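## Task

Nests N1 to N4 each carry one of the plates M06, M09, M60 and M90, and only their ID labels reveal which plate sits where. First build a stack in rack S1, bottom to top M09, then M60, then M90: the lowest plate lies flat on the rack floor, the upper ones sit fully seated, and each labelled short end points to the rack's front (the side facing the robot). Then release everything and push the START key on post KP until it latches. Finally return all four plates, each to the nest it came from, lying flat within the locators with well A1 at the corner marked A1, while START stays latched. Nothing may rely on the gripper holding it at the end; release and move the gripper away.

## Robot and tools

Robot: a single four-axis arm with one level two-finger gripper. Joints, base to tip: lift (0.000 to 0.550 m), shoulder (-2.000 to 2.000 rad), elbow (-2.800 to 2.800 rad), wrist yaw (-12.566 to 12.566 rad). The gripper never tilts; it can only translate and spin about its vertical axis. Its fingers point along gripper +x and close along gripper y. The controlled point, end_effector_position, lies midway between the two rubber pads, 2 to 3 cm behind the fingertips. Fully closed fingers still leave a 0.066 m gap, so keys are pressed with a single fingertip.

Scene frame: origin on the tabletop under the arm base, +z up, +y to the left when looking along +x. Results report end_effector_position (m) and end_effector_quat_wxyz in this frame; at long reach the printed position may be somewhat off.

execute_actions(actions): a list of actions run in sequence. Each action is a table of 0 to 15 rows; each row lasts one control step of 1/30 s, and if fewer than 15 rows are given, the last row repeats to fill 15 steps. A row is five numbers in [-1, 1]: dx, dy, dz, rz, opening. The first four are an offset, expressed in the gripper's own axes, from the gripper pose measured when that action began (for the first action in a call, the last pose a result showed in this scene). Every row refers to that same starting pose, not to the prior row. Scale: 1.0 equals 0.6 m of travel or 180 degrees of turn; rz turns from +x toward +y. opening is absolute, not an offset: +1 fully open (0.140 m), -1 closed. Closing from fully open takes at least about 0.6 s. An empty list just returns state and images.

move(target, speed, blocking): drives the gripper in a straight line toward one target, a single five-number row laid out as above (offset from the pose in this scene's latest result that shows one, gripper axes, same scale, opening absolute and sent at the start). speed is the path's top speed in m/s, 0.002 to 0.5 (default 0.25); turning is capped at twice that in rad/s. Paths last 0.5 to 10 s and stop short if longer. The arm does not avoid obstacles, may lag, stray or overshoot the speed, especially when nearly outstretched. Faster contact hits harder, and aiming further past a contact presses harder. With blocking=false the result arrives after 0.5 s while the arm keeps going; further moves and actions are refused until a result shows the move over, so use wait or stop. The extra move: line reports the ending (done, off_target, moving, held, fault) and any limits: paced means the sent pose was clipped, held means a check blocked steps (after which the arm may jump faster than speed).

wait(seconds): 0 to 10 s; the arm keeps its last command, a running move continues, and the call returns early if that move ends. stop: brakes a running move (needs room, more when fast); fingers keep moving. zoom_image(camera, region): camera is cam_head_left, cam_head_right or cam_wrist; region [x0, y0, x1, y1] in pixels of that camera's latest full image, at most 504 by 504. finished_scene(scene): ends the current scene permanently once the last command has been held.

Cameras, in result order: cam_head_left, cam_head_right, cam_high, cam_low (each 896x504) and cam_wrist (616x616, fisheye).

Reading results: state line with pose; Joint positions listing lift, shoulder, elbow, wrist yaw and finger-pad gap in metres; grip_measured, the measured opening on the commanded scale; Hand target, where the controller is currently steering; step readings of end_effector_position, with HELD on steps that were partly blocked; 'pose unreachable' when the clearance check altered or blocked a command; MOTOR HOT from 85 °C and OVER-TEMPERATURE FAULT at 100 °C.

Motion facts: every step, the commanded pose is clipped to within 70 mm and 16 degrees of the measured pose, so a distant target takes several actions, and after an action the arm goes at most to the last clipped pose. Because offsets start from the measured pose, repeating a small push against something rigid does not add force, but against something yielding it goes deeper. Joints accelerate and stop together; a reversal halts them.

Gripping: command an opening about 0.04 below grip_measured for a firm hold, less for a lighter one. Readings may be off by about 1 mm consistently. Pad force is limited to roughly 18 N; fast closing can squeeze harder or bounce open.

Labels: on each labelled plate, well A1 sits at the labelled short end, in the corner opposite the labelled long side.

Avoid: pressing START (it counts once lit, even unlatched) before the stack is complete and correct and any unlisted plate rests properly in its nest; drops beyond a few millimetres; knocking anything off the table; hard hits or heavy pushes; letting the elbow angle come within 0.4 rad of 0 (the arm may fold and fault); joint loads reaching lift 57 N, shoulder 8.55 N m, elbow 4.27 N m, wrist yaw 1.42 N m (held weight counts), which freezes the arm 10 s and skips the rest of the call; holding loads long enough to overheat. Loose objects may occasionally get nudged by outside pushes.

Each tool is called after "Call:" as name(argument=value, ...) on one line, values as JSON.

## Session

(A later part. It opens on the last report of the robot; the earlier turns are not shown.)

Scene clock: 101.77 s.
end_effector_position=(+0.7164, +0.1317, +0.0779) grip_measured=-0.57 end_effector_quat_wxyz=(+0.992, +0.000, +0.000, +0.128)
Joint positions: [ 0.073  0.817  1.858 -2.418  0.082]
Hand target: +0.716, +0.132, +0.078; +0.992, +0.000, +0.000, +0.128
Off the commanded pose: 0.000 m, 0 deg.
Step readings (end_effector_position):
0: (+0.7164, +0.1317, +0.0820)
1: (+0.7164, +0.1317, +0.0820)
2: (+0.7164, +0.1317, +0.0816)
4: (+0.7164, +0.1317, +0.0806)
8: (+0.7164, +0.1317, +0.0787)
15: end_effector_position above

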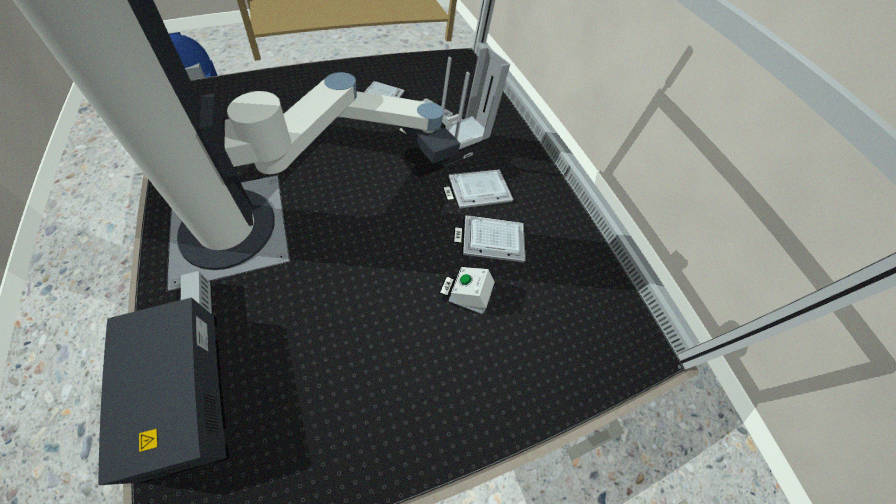

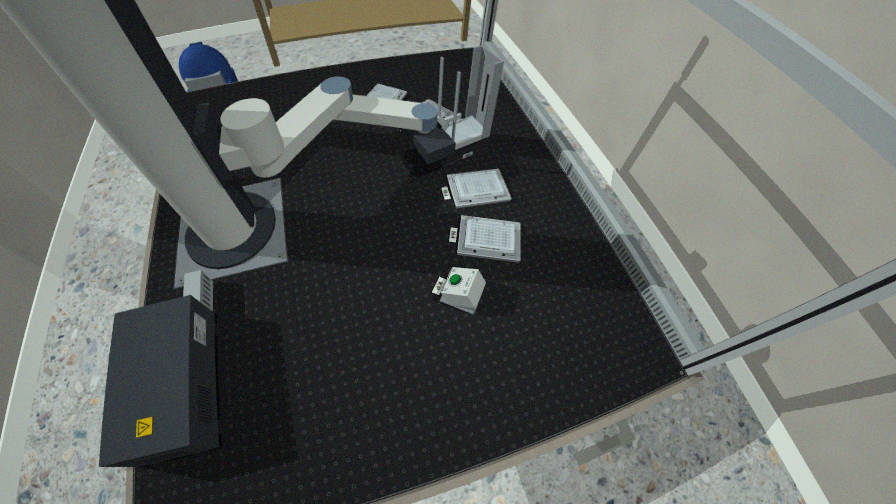

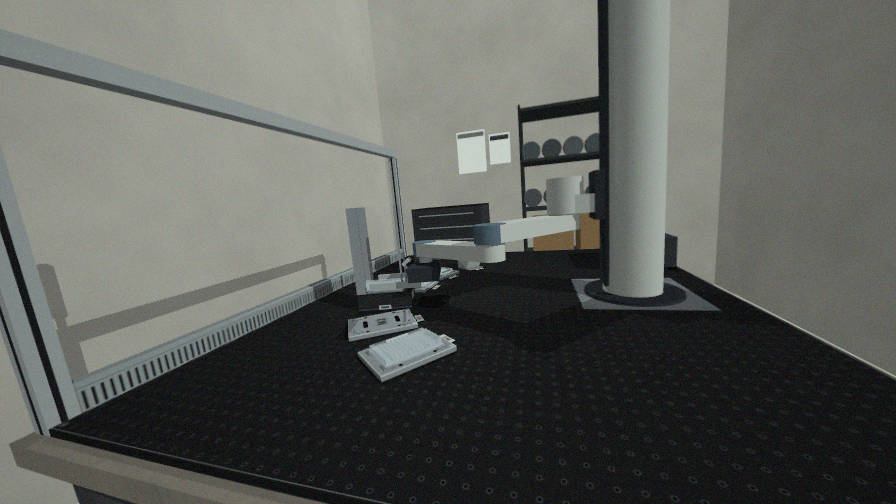

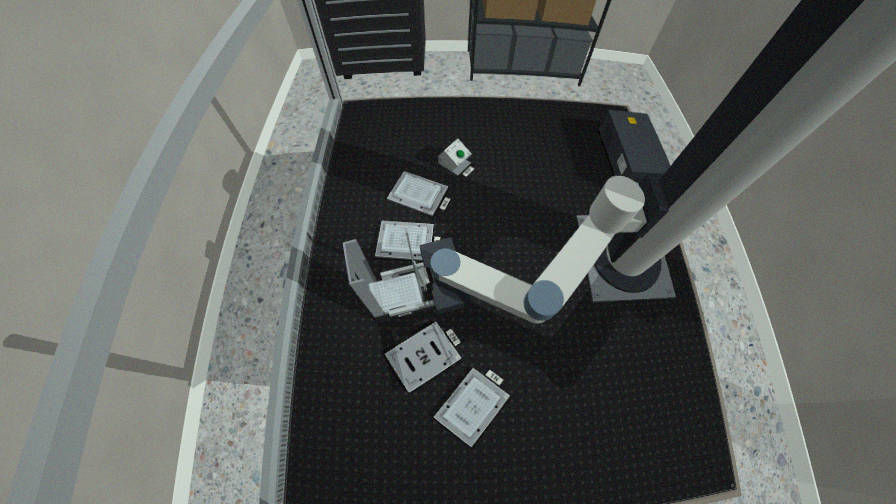

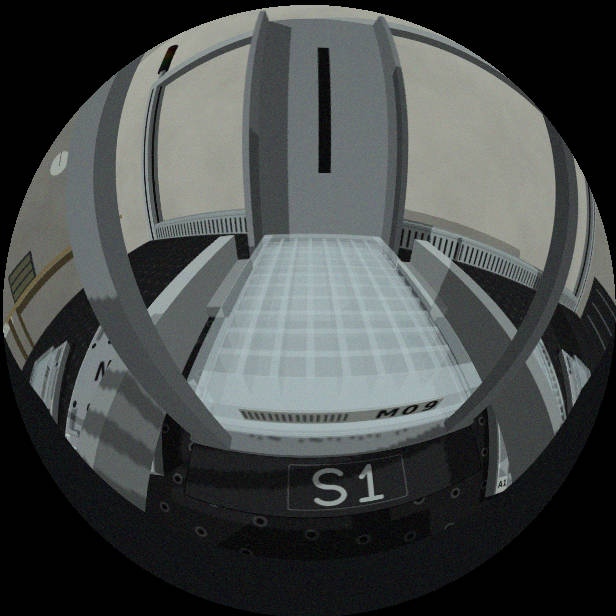

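Call:
execute_actions(actions=[[[0,0,-0.0006,0,-0.61],[0,0,-0.0012,0,-0.61],[0,0,-0.0018,0,-0.61],[0,0,-0.0024,0,-0.61],[0,0,-0.003,0,-0.61],[0,0,-0.0034,0,-0.61]]])

Call:
zoom_image(camera="cam_wrist", region=[180, 380, 480, 500])

Scene clock: 102.67 s.
end_effector_position=(+0.7164, +0.1317, +0.0759) grip_measured=-0.57 end_effector_quat_wxyz=(+0.992, +0.000, +0.000, +0.128)
Joint positions: [ 0.071  0.817  1.858 -2.418  0.082]
Hand target: +0.716, +0.132, +0.076; +0.992, +0.000, +0.000, +0.128
Off the commanded pose: 0.000 m, 0 deg.
Step readings (end_effector_position):
0: (+0.7164, +0.1317, +0.0779)
1: (+0.7164, +0.1317, +0.0779)
2: (+0.7164, +0.1317, +0.0776)
4: (+0.7164, +0.1317, +0.0769)
8: (+0.7164, +0.1317, +0.0759)
15: end_effector_position above

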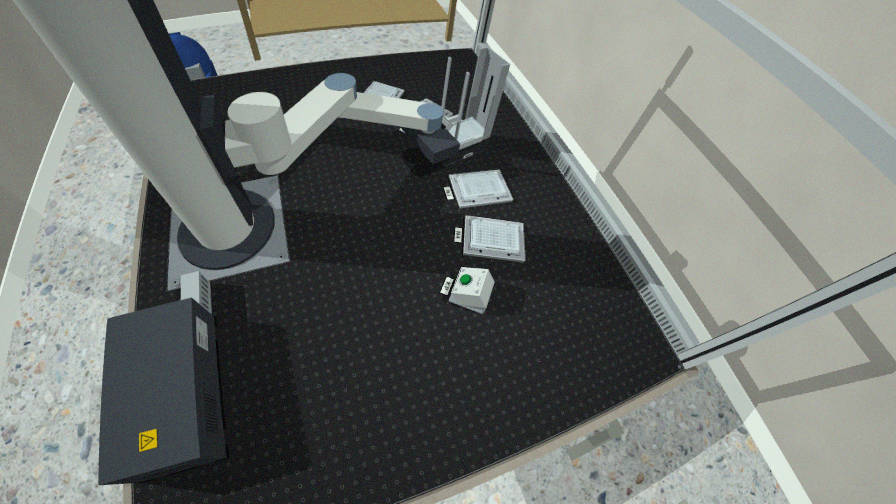

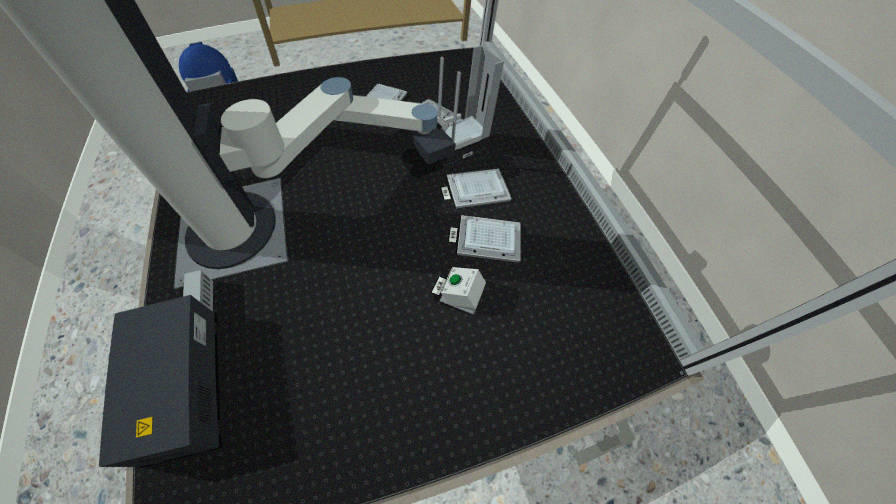

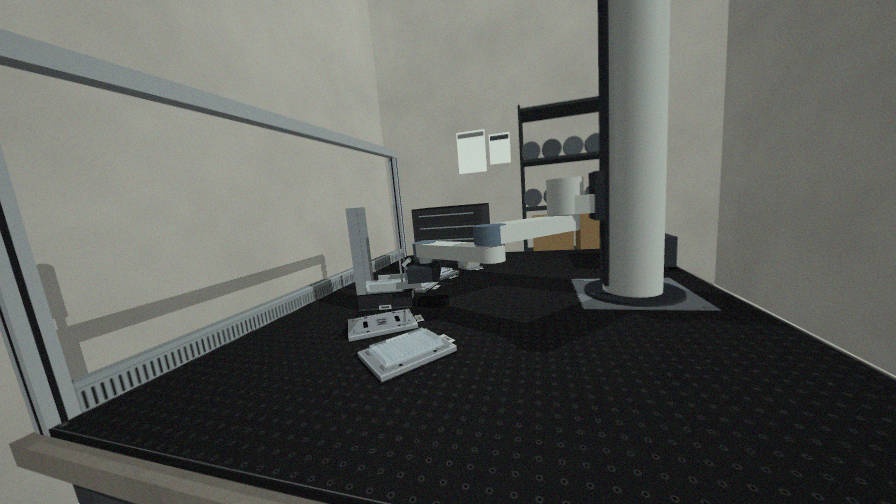

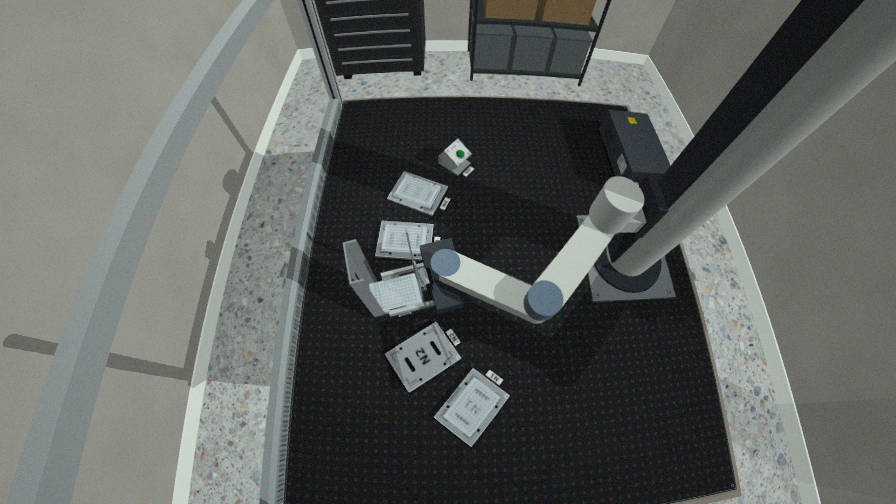

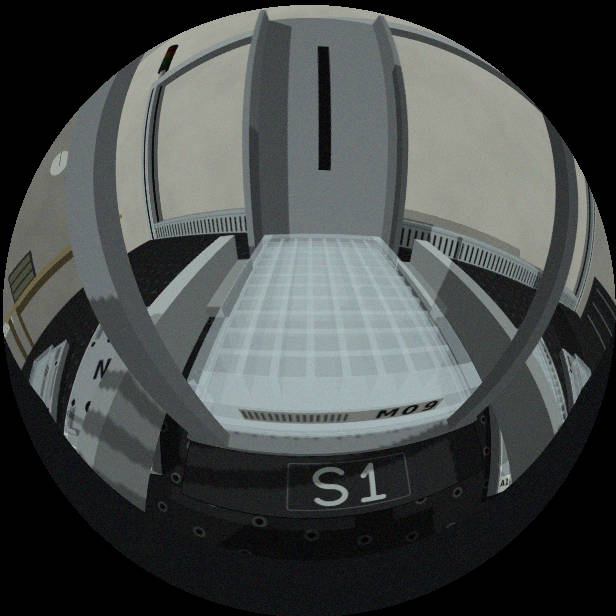

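Region (180, 380, 480, 500) of cam_wrist's 616x616 image, scaled by 1.680, with more detail than that image has; it fills the top 202 rows of this view, and the rest is white.

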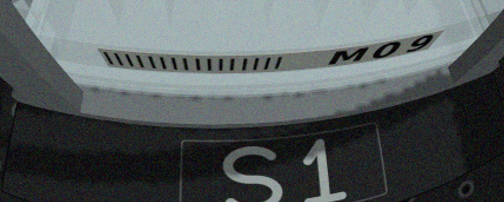

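Call:
execute_actions(actions=[[[0,0,-0.0004,0,-0.61],[0,0,-0.0008,0,-0.61],[0,0,-0.0012,0,-0.61],[0,0,-0.0016,0,-0.61],[0,0,-0.002,0,-0.61],[0,0,-0.0023,0,-0.61]]])

Call:
zoom_image(camera="cam_wrist", region=[180, 380, 480, 500])

Scene clock: 103.50 s.
end_effector_position=(+0.7164, +0.1317, +0.0745) grip_measured=-0.57 end_effector_quat_wxyz=(+0.992, +0.000, +0.000, +0.128)
Joint positions: [ 0.069  0.817  1.858 -2.418  0.082]
Hand target: +0.716, +0.132, +0.074; +0.992, +0.000, +0.000, +0.128
Off the commanded pose: 0.000 m, 0 deg.
Step readings (end_effector_position):
0: (+0.7164, +0.1317, +0.0759)
1: (+0.7164, +0.1317, +0.0759)
2: (+0.7164, +0.1317, +0.0756)
4: (+0.7164, +0.1317, +0.0752)
8: (+0.7164, +0.1317, +0.0745)
15: end_effector_position above

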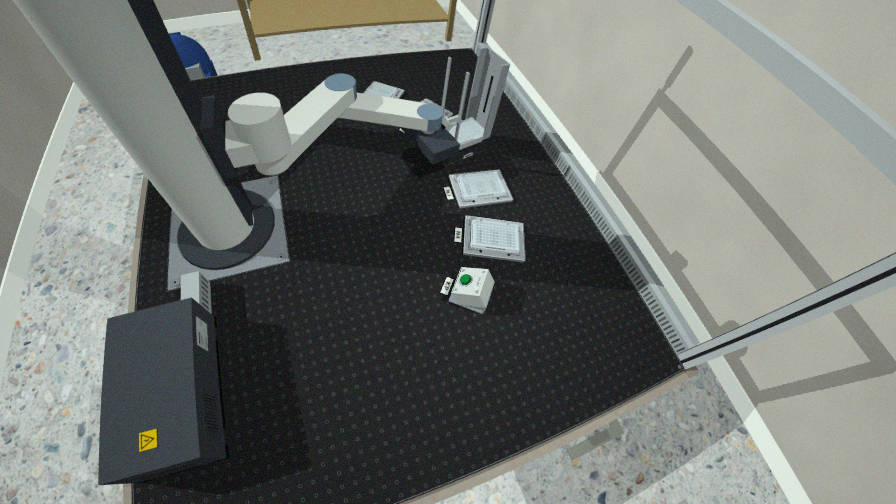

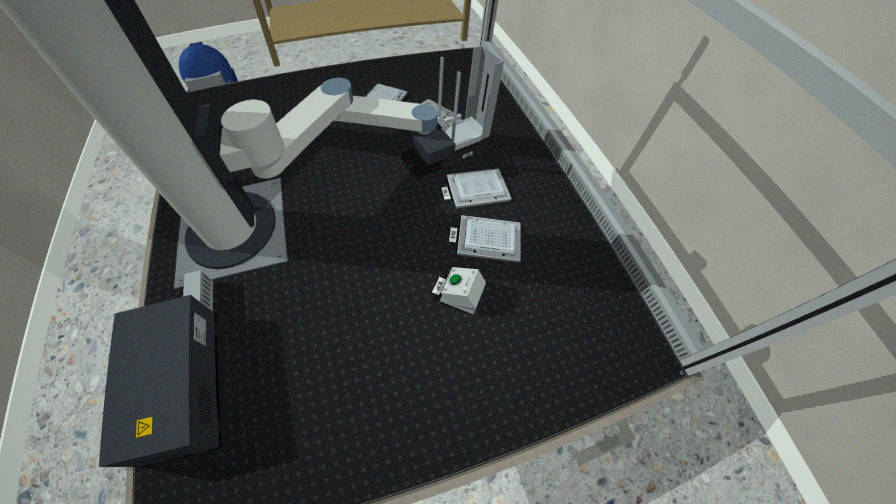

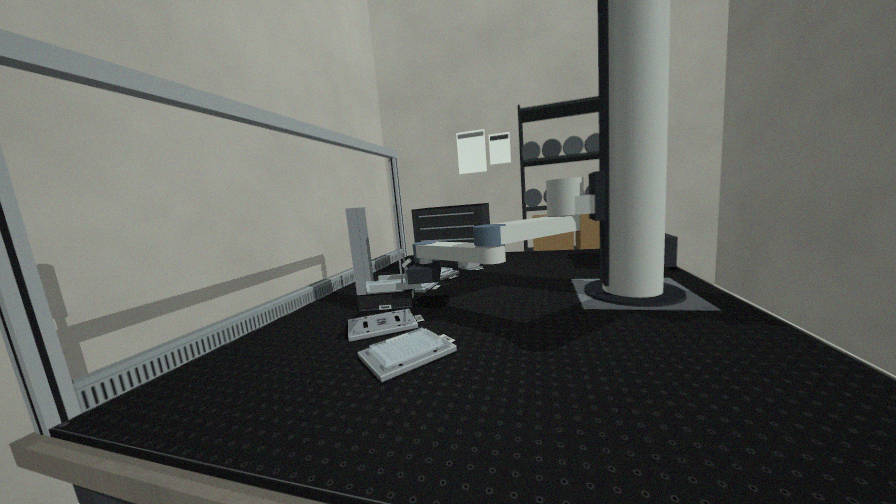

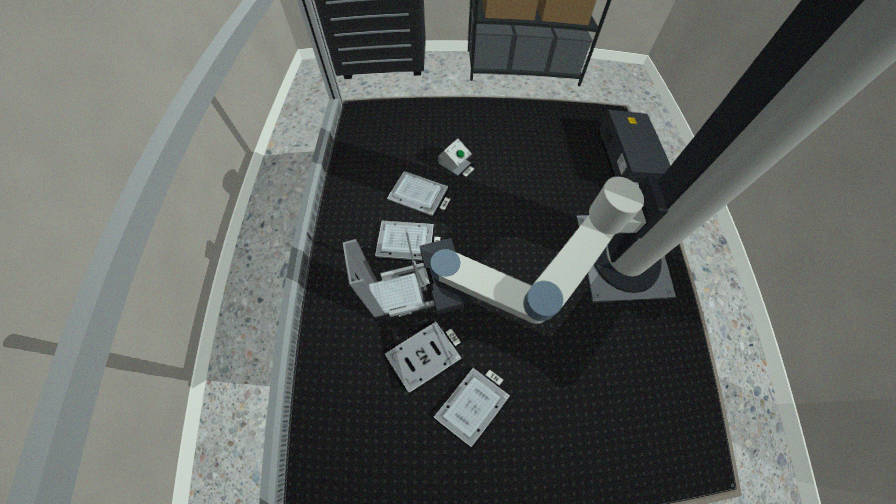

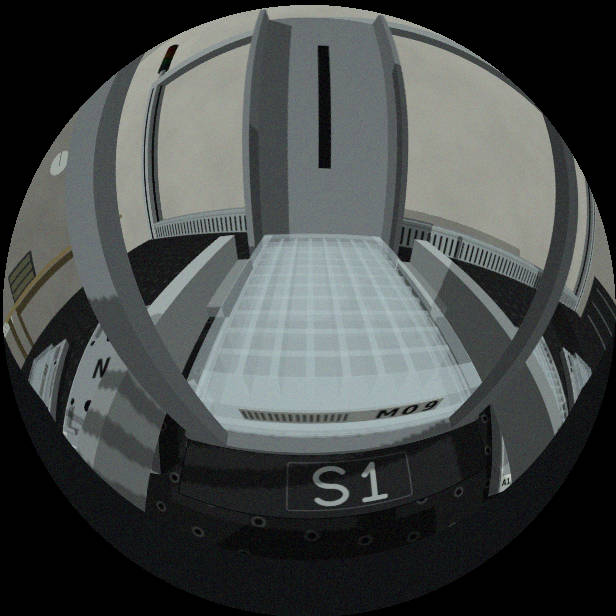

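Region (180, 380, 480, 500) of cam_wrist's 616x616 image, scaled by 1.680, with more detail than that image has; it fills the top 202 rows of this view, and the rest is white.

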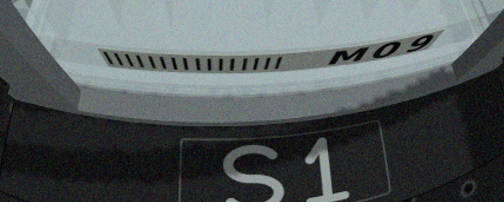

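Call:
execute_actions(actions=[[[0,0,0,0,-0.58],[0,0,0,0,-0.56],[0,0,0,0,-0.54],[0,0,0,0,-0.5],[0,0,0,0,-0.45],[0,0,0,0,-0.4],[0,0,0,0,-0.3],[0,0,0,0,-0.2],[0,0,0,0,-0.1],[0,0,0,0,0.0]]])

Call:
zoom_image(camera="cam_wrist", region=[180, 380, 480, 500])

Scene clock: 104.47 s.
end_effector_position=(+0.7164, +0.1317, +0.0745) grip_measured=+0.00 end_effector_quat_wxyz=(+0.992, +0.000, +0.000, +0.128)
Joint positions: [ 0.069  0.817  1.858 -2.418  0.103]
Hand target: +0.716, +0.132, +0.074; +0.992, +0.000, +0.000, +0.128
Off the commanded pose: 0.000 m, 0 deg.
Step readings (end_effector_position):
0: (+0.7164, +0.1317, +0.0745)
1: (+0.7164, +0.1317, +0.0745)
2: (+0.7164, +0.1317, +0.0745)
4: (+0.7164, +0.1317, +0.0745)
8: (+0.7164, +0.1317, +0.0745)
15: end_effector_position above

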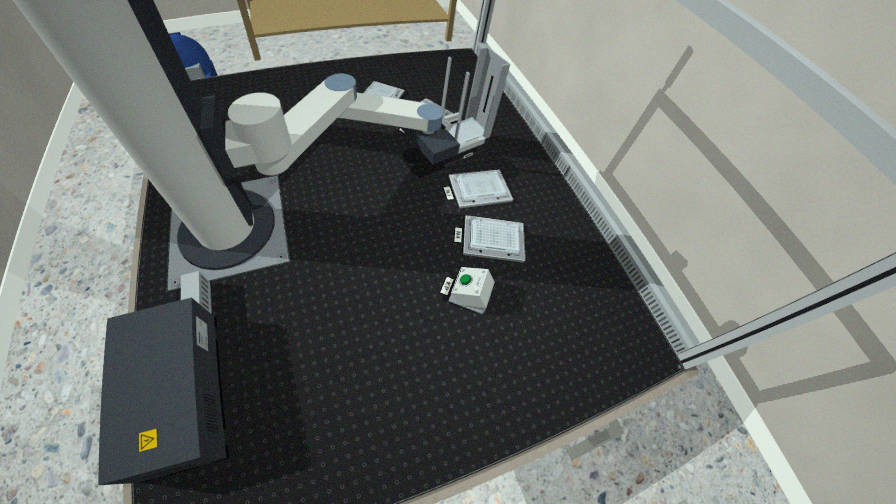

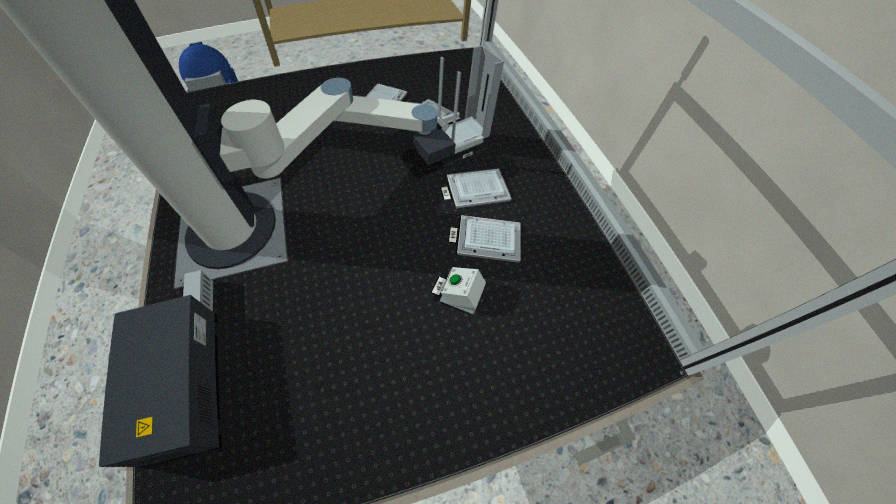

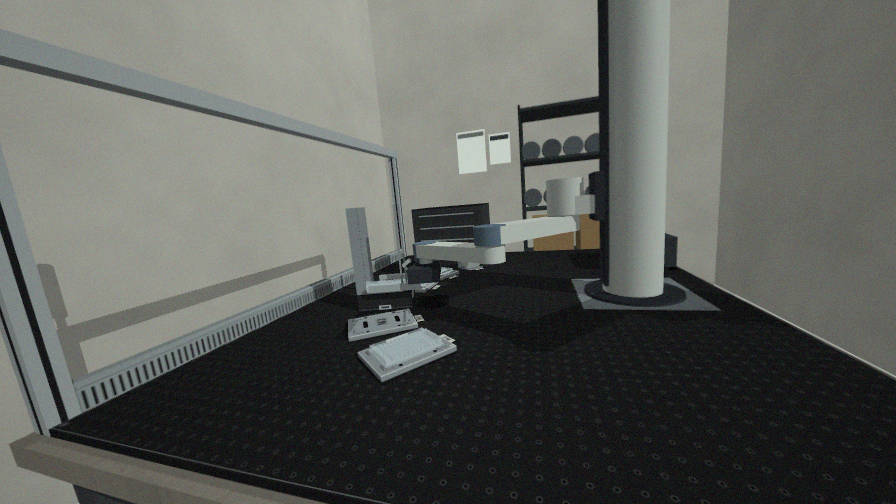

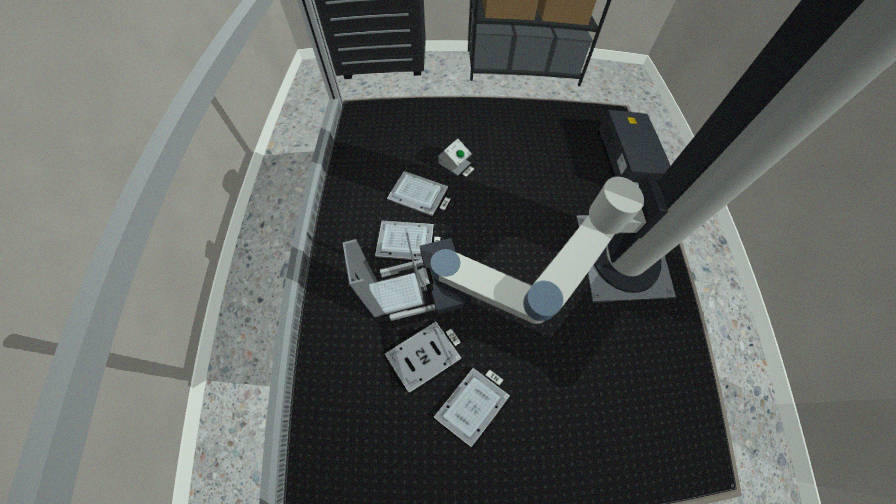

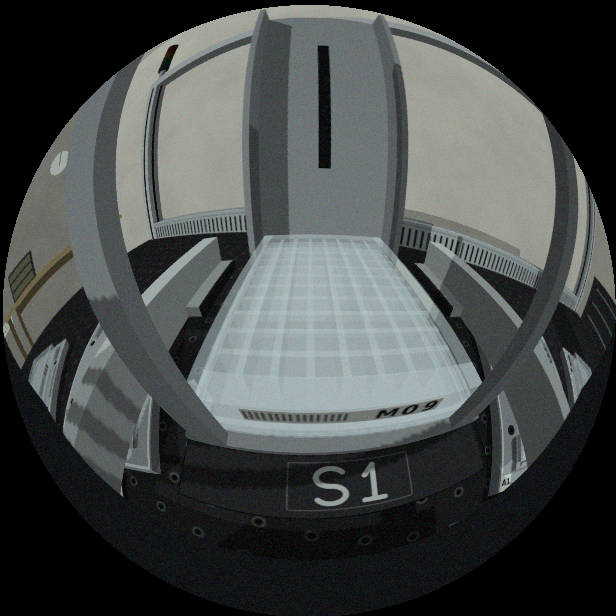

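Region (180, 380, 480, 500) of cam_wrist's 616x616 image, scaled by 1.680, with more detail than that image has; it fills the top 202 rows of this view, and the rest is white.

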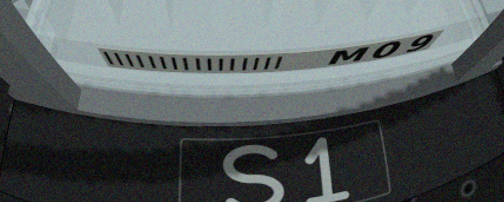

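Call:
move(target=[-0.19, 0, 0.084, 0, 0.4], speed=0.2)

Scene clock: 106.57 s.
end_effector_position=(+0.6061, +0.1026, +0.1249) grip_measured=+0.40 end_effector_quat_wxyz=(+0.992, +0.000, +0.000, +0.128)
Joint positions: [ 0.12   1.068  1.237 -2.048  0.118]
Hand target: +0.606, +0.103, +0.125; +0.992, +0.000, +0.000, +0.128
Off the commanded pose: 0.000 m, 0 deg.
move: done

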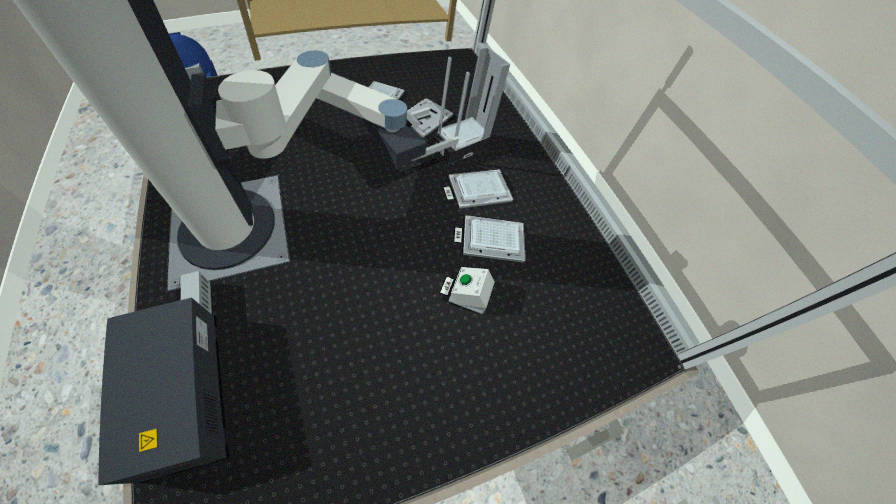

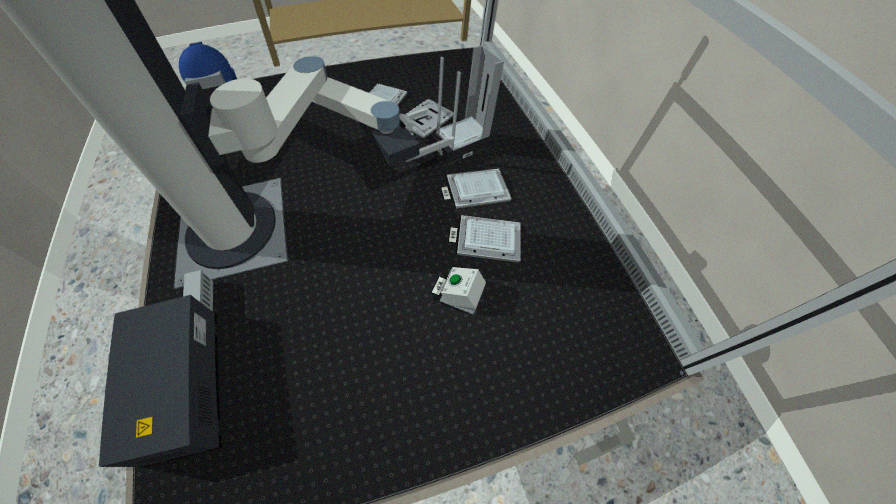

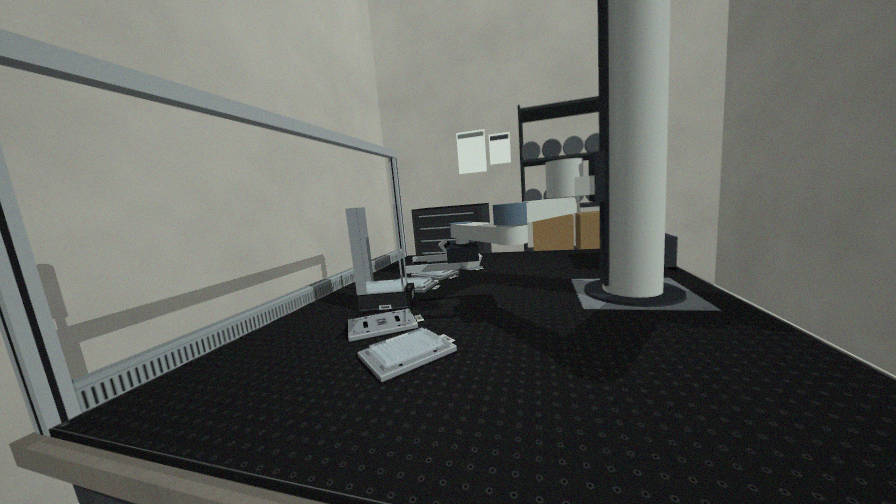

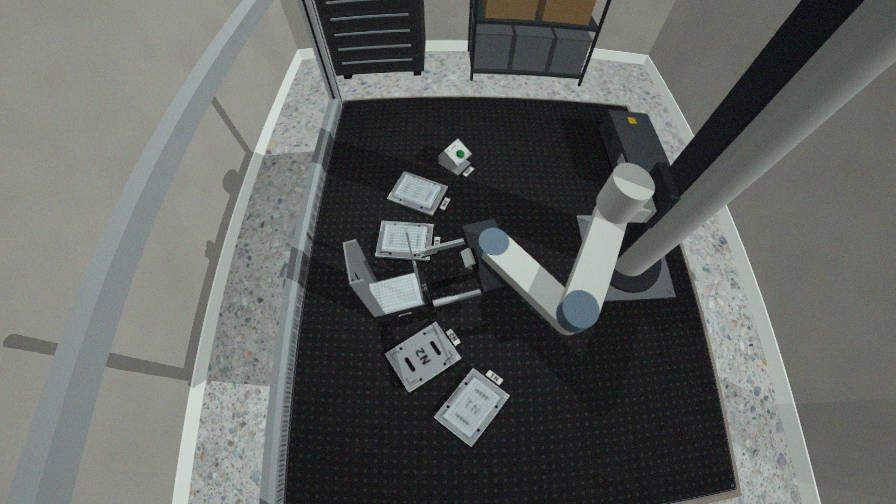

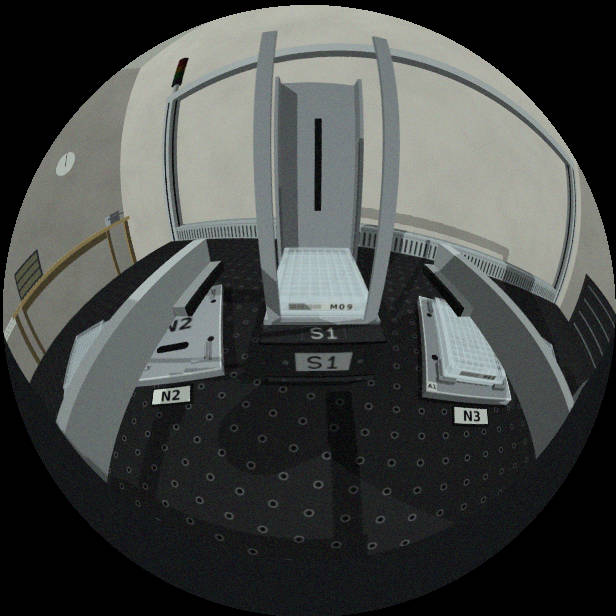

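Call:
move(target=[-0.0519, -0.2495, 0, -0.1206, 0.4], speed=0.3)

Scene clock: 108.93 s.
end_effector_position=(+0.6140, -0.0503, +0.1249) grip_measured=+0.40 end_effector_quat_wxyz=(+0.998, +0.000, +0.000, -0.061)
Joint positions: [ 0.12   0.737  1.23  -2.09   0.118]
Hand target: +0.614, -0.050, +0.125; +0.998, +0.000, +0.000, -0.061
Off the commanded pose: 0.000 m, 0 deg.
move: done

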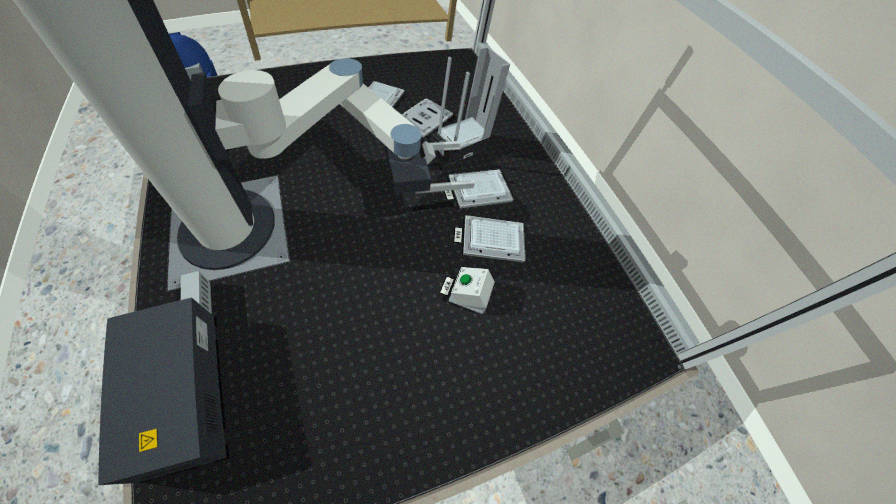

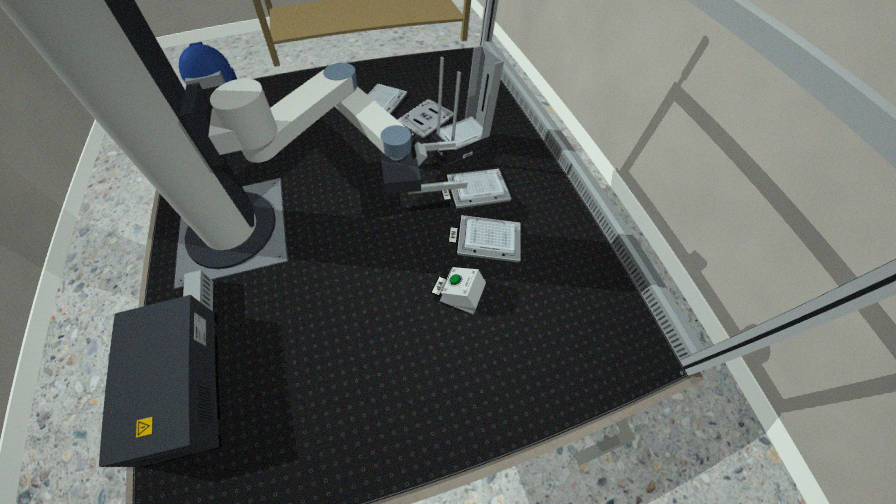

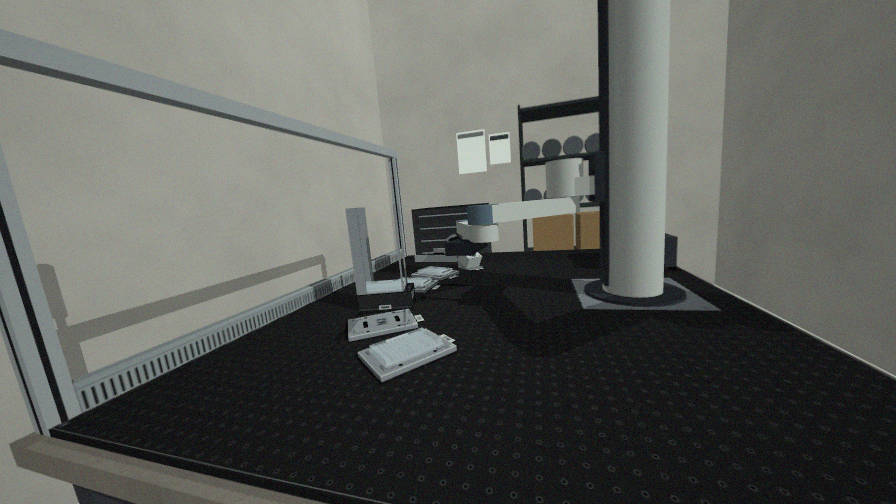

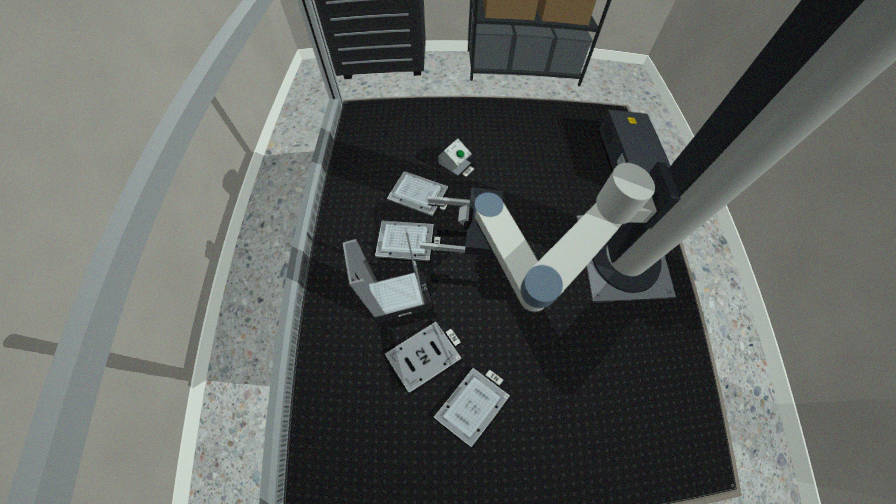

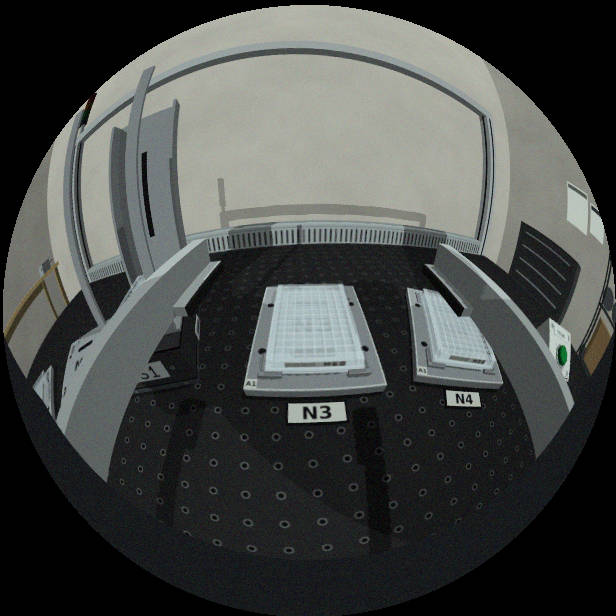

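Call:
zoom_image(camera="cam_wrist", region=[230, 270, 400, 430])

Region (230, 270, 400, 430) of cam_wrist's 616x616 image, scaled by 2.965, with more detail than that image has; it fills the top 474 rows of this view, and the rest is white.

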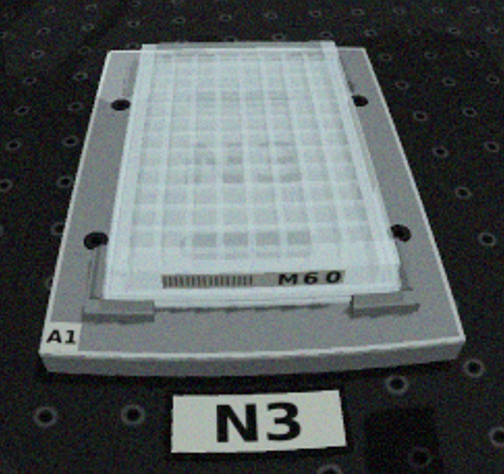

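Call:
move(target=[0.1497, 0.0099, 0, 0.0083, 0.4], speed=0.25)

Call:
zoom_image(camera="cam_wrist", region=[200, 310, 440, 520])

Scene clock: 110.83 s.
end_effector_position=(+0.7038, -0.0554, +0.1249) grip_measured=+0.40 end_effector_quat_wxyz=(+0.999, +0.000, +0.000, -0.048)
Joint positions: [ 0.12   0.546  1.701 -2.343  0.118]
Hand target: +0.704, -0.055, +0.125; +0.999, +0.000, +0.000, -0.048
Off the commanded pose: 0.000 m, 0 deg.
move: done

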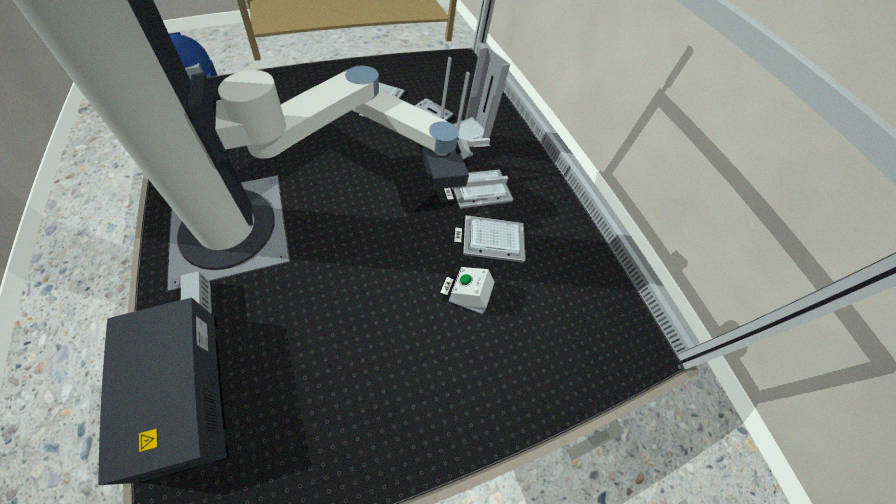

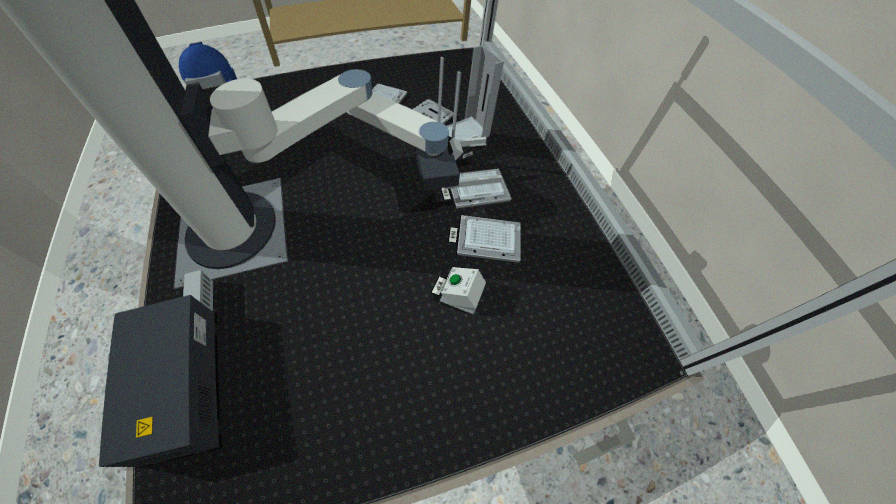

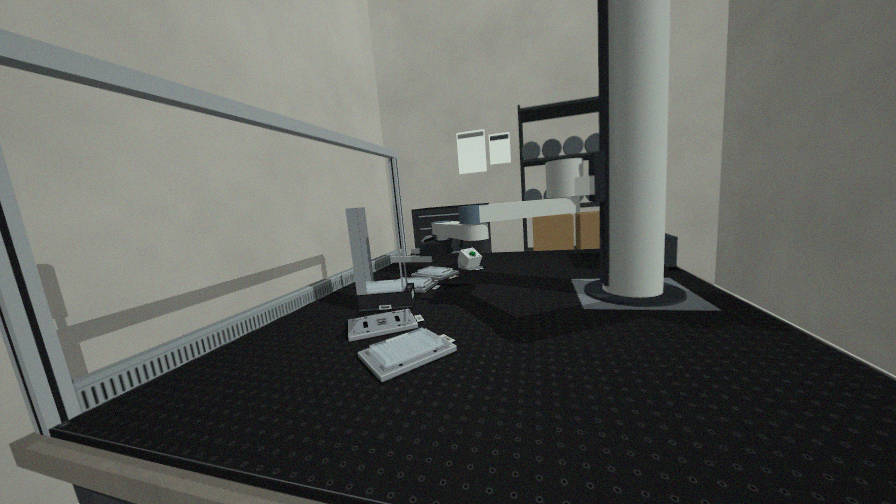

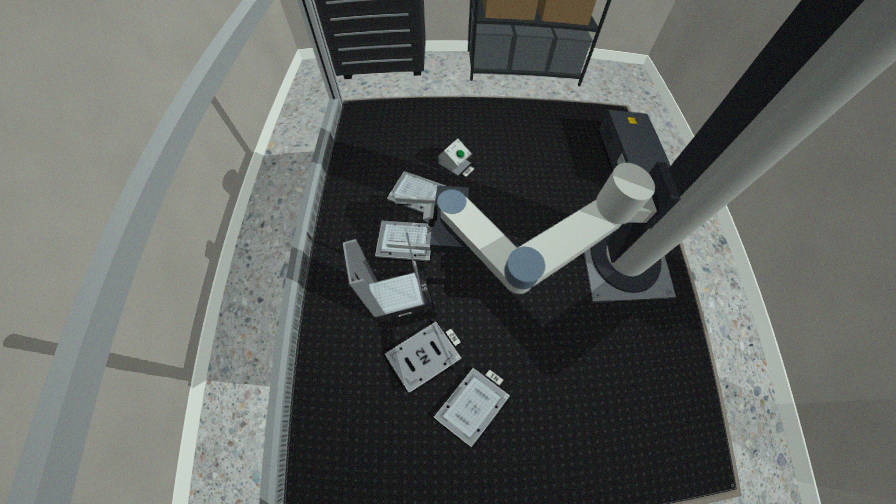

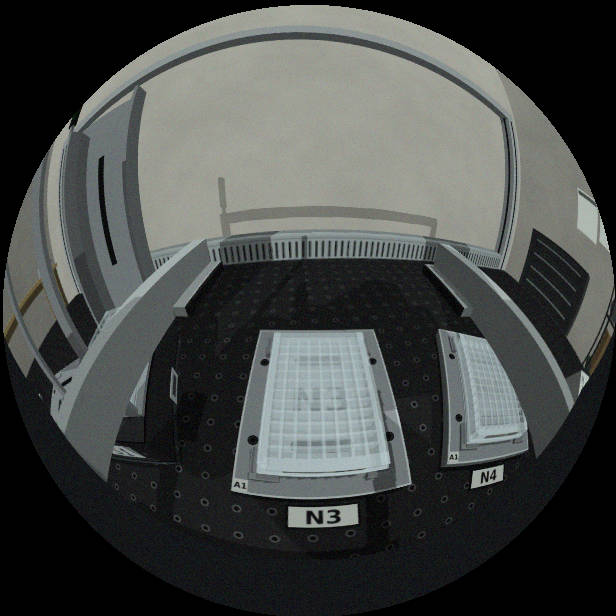

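Region (200, 310, 440, 520) of cam_wrist's 616x616 image, scaled by 2.100, with more detail than that image has; it fills the top 441 rows of this view, and the rest is white.

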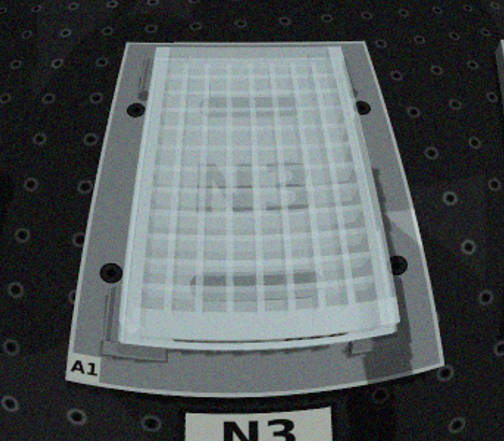

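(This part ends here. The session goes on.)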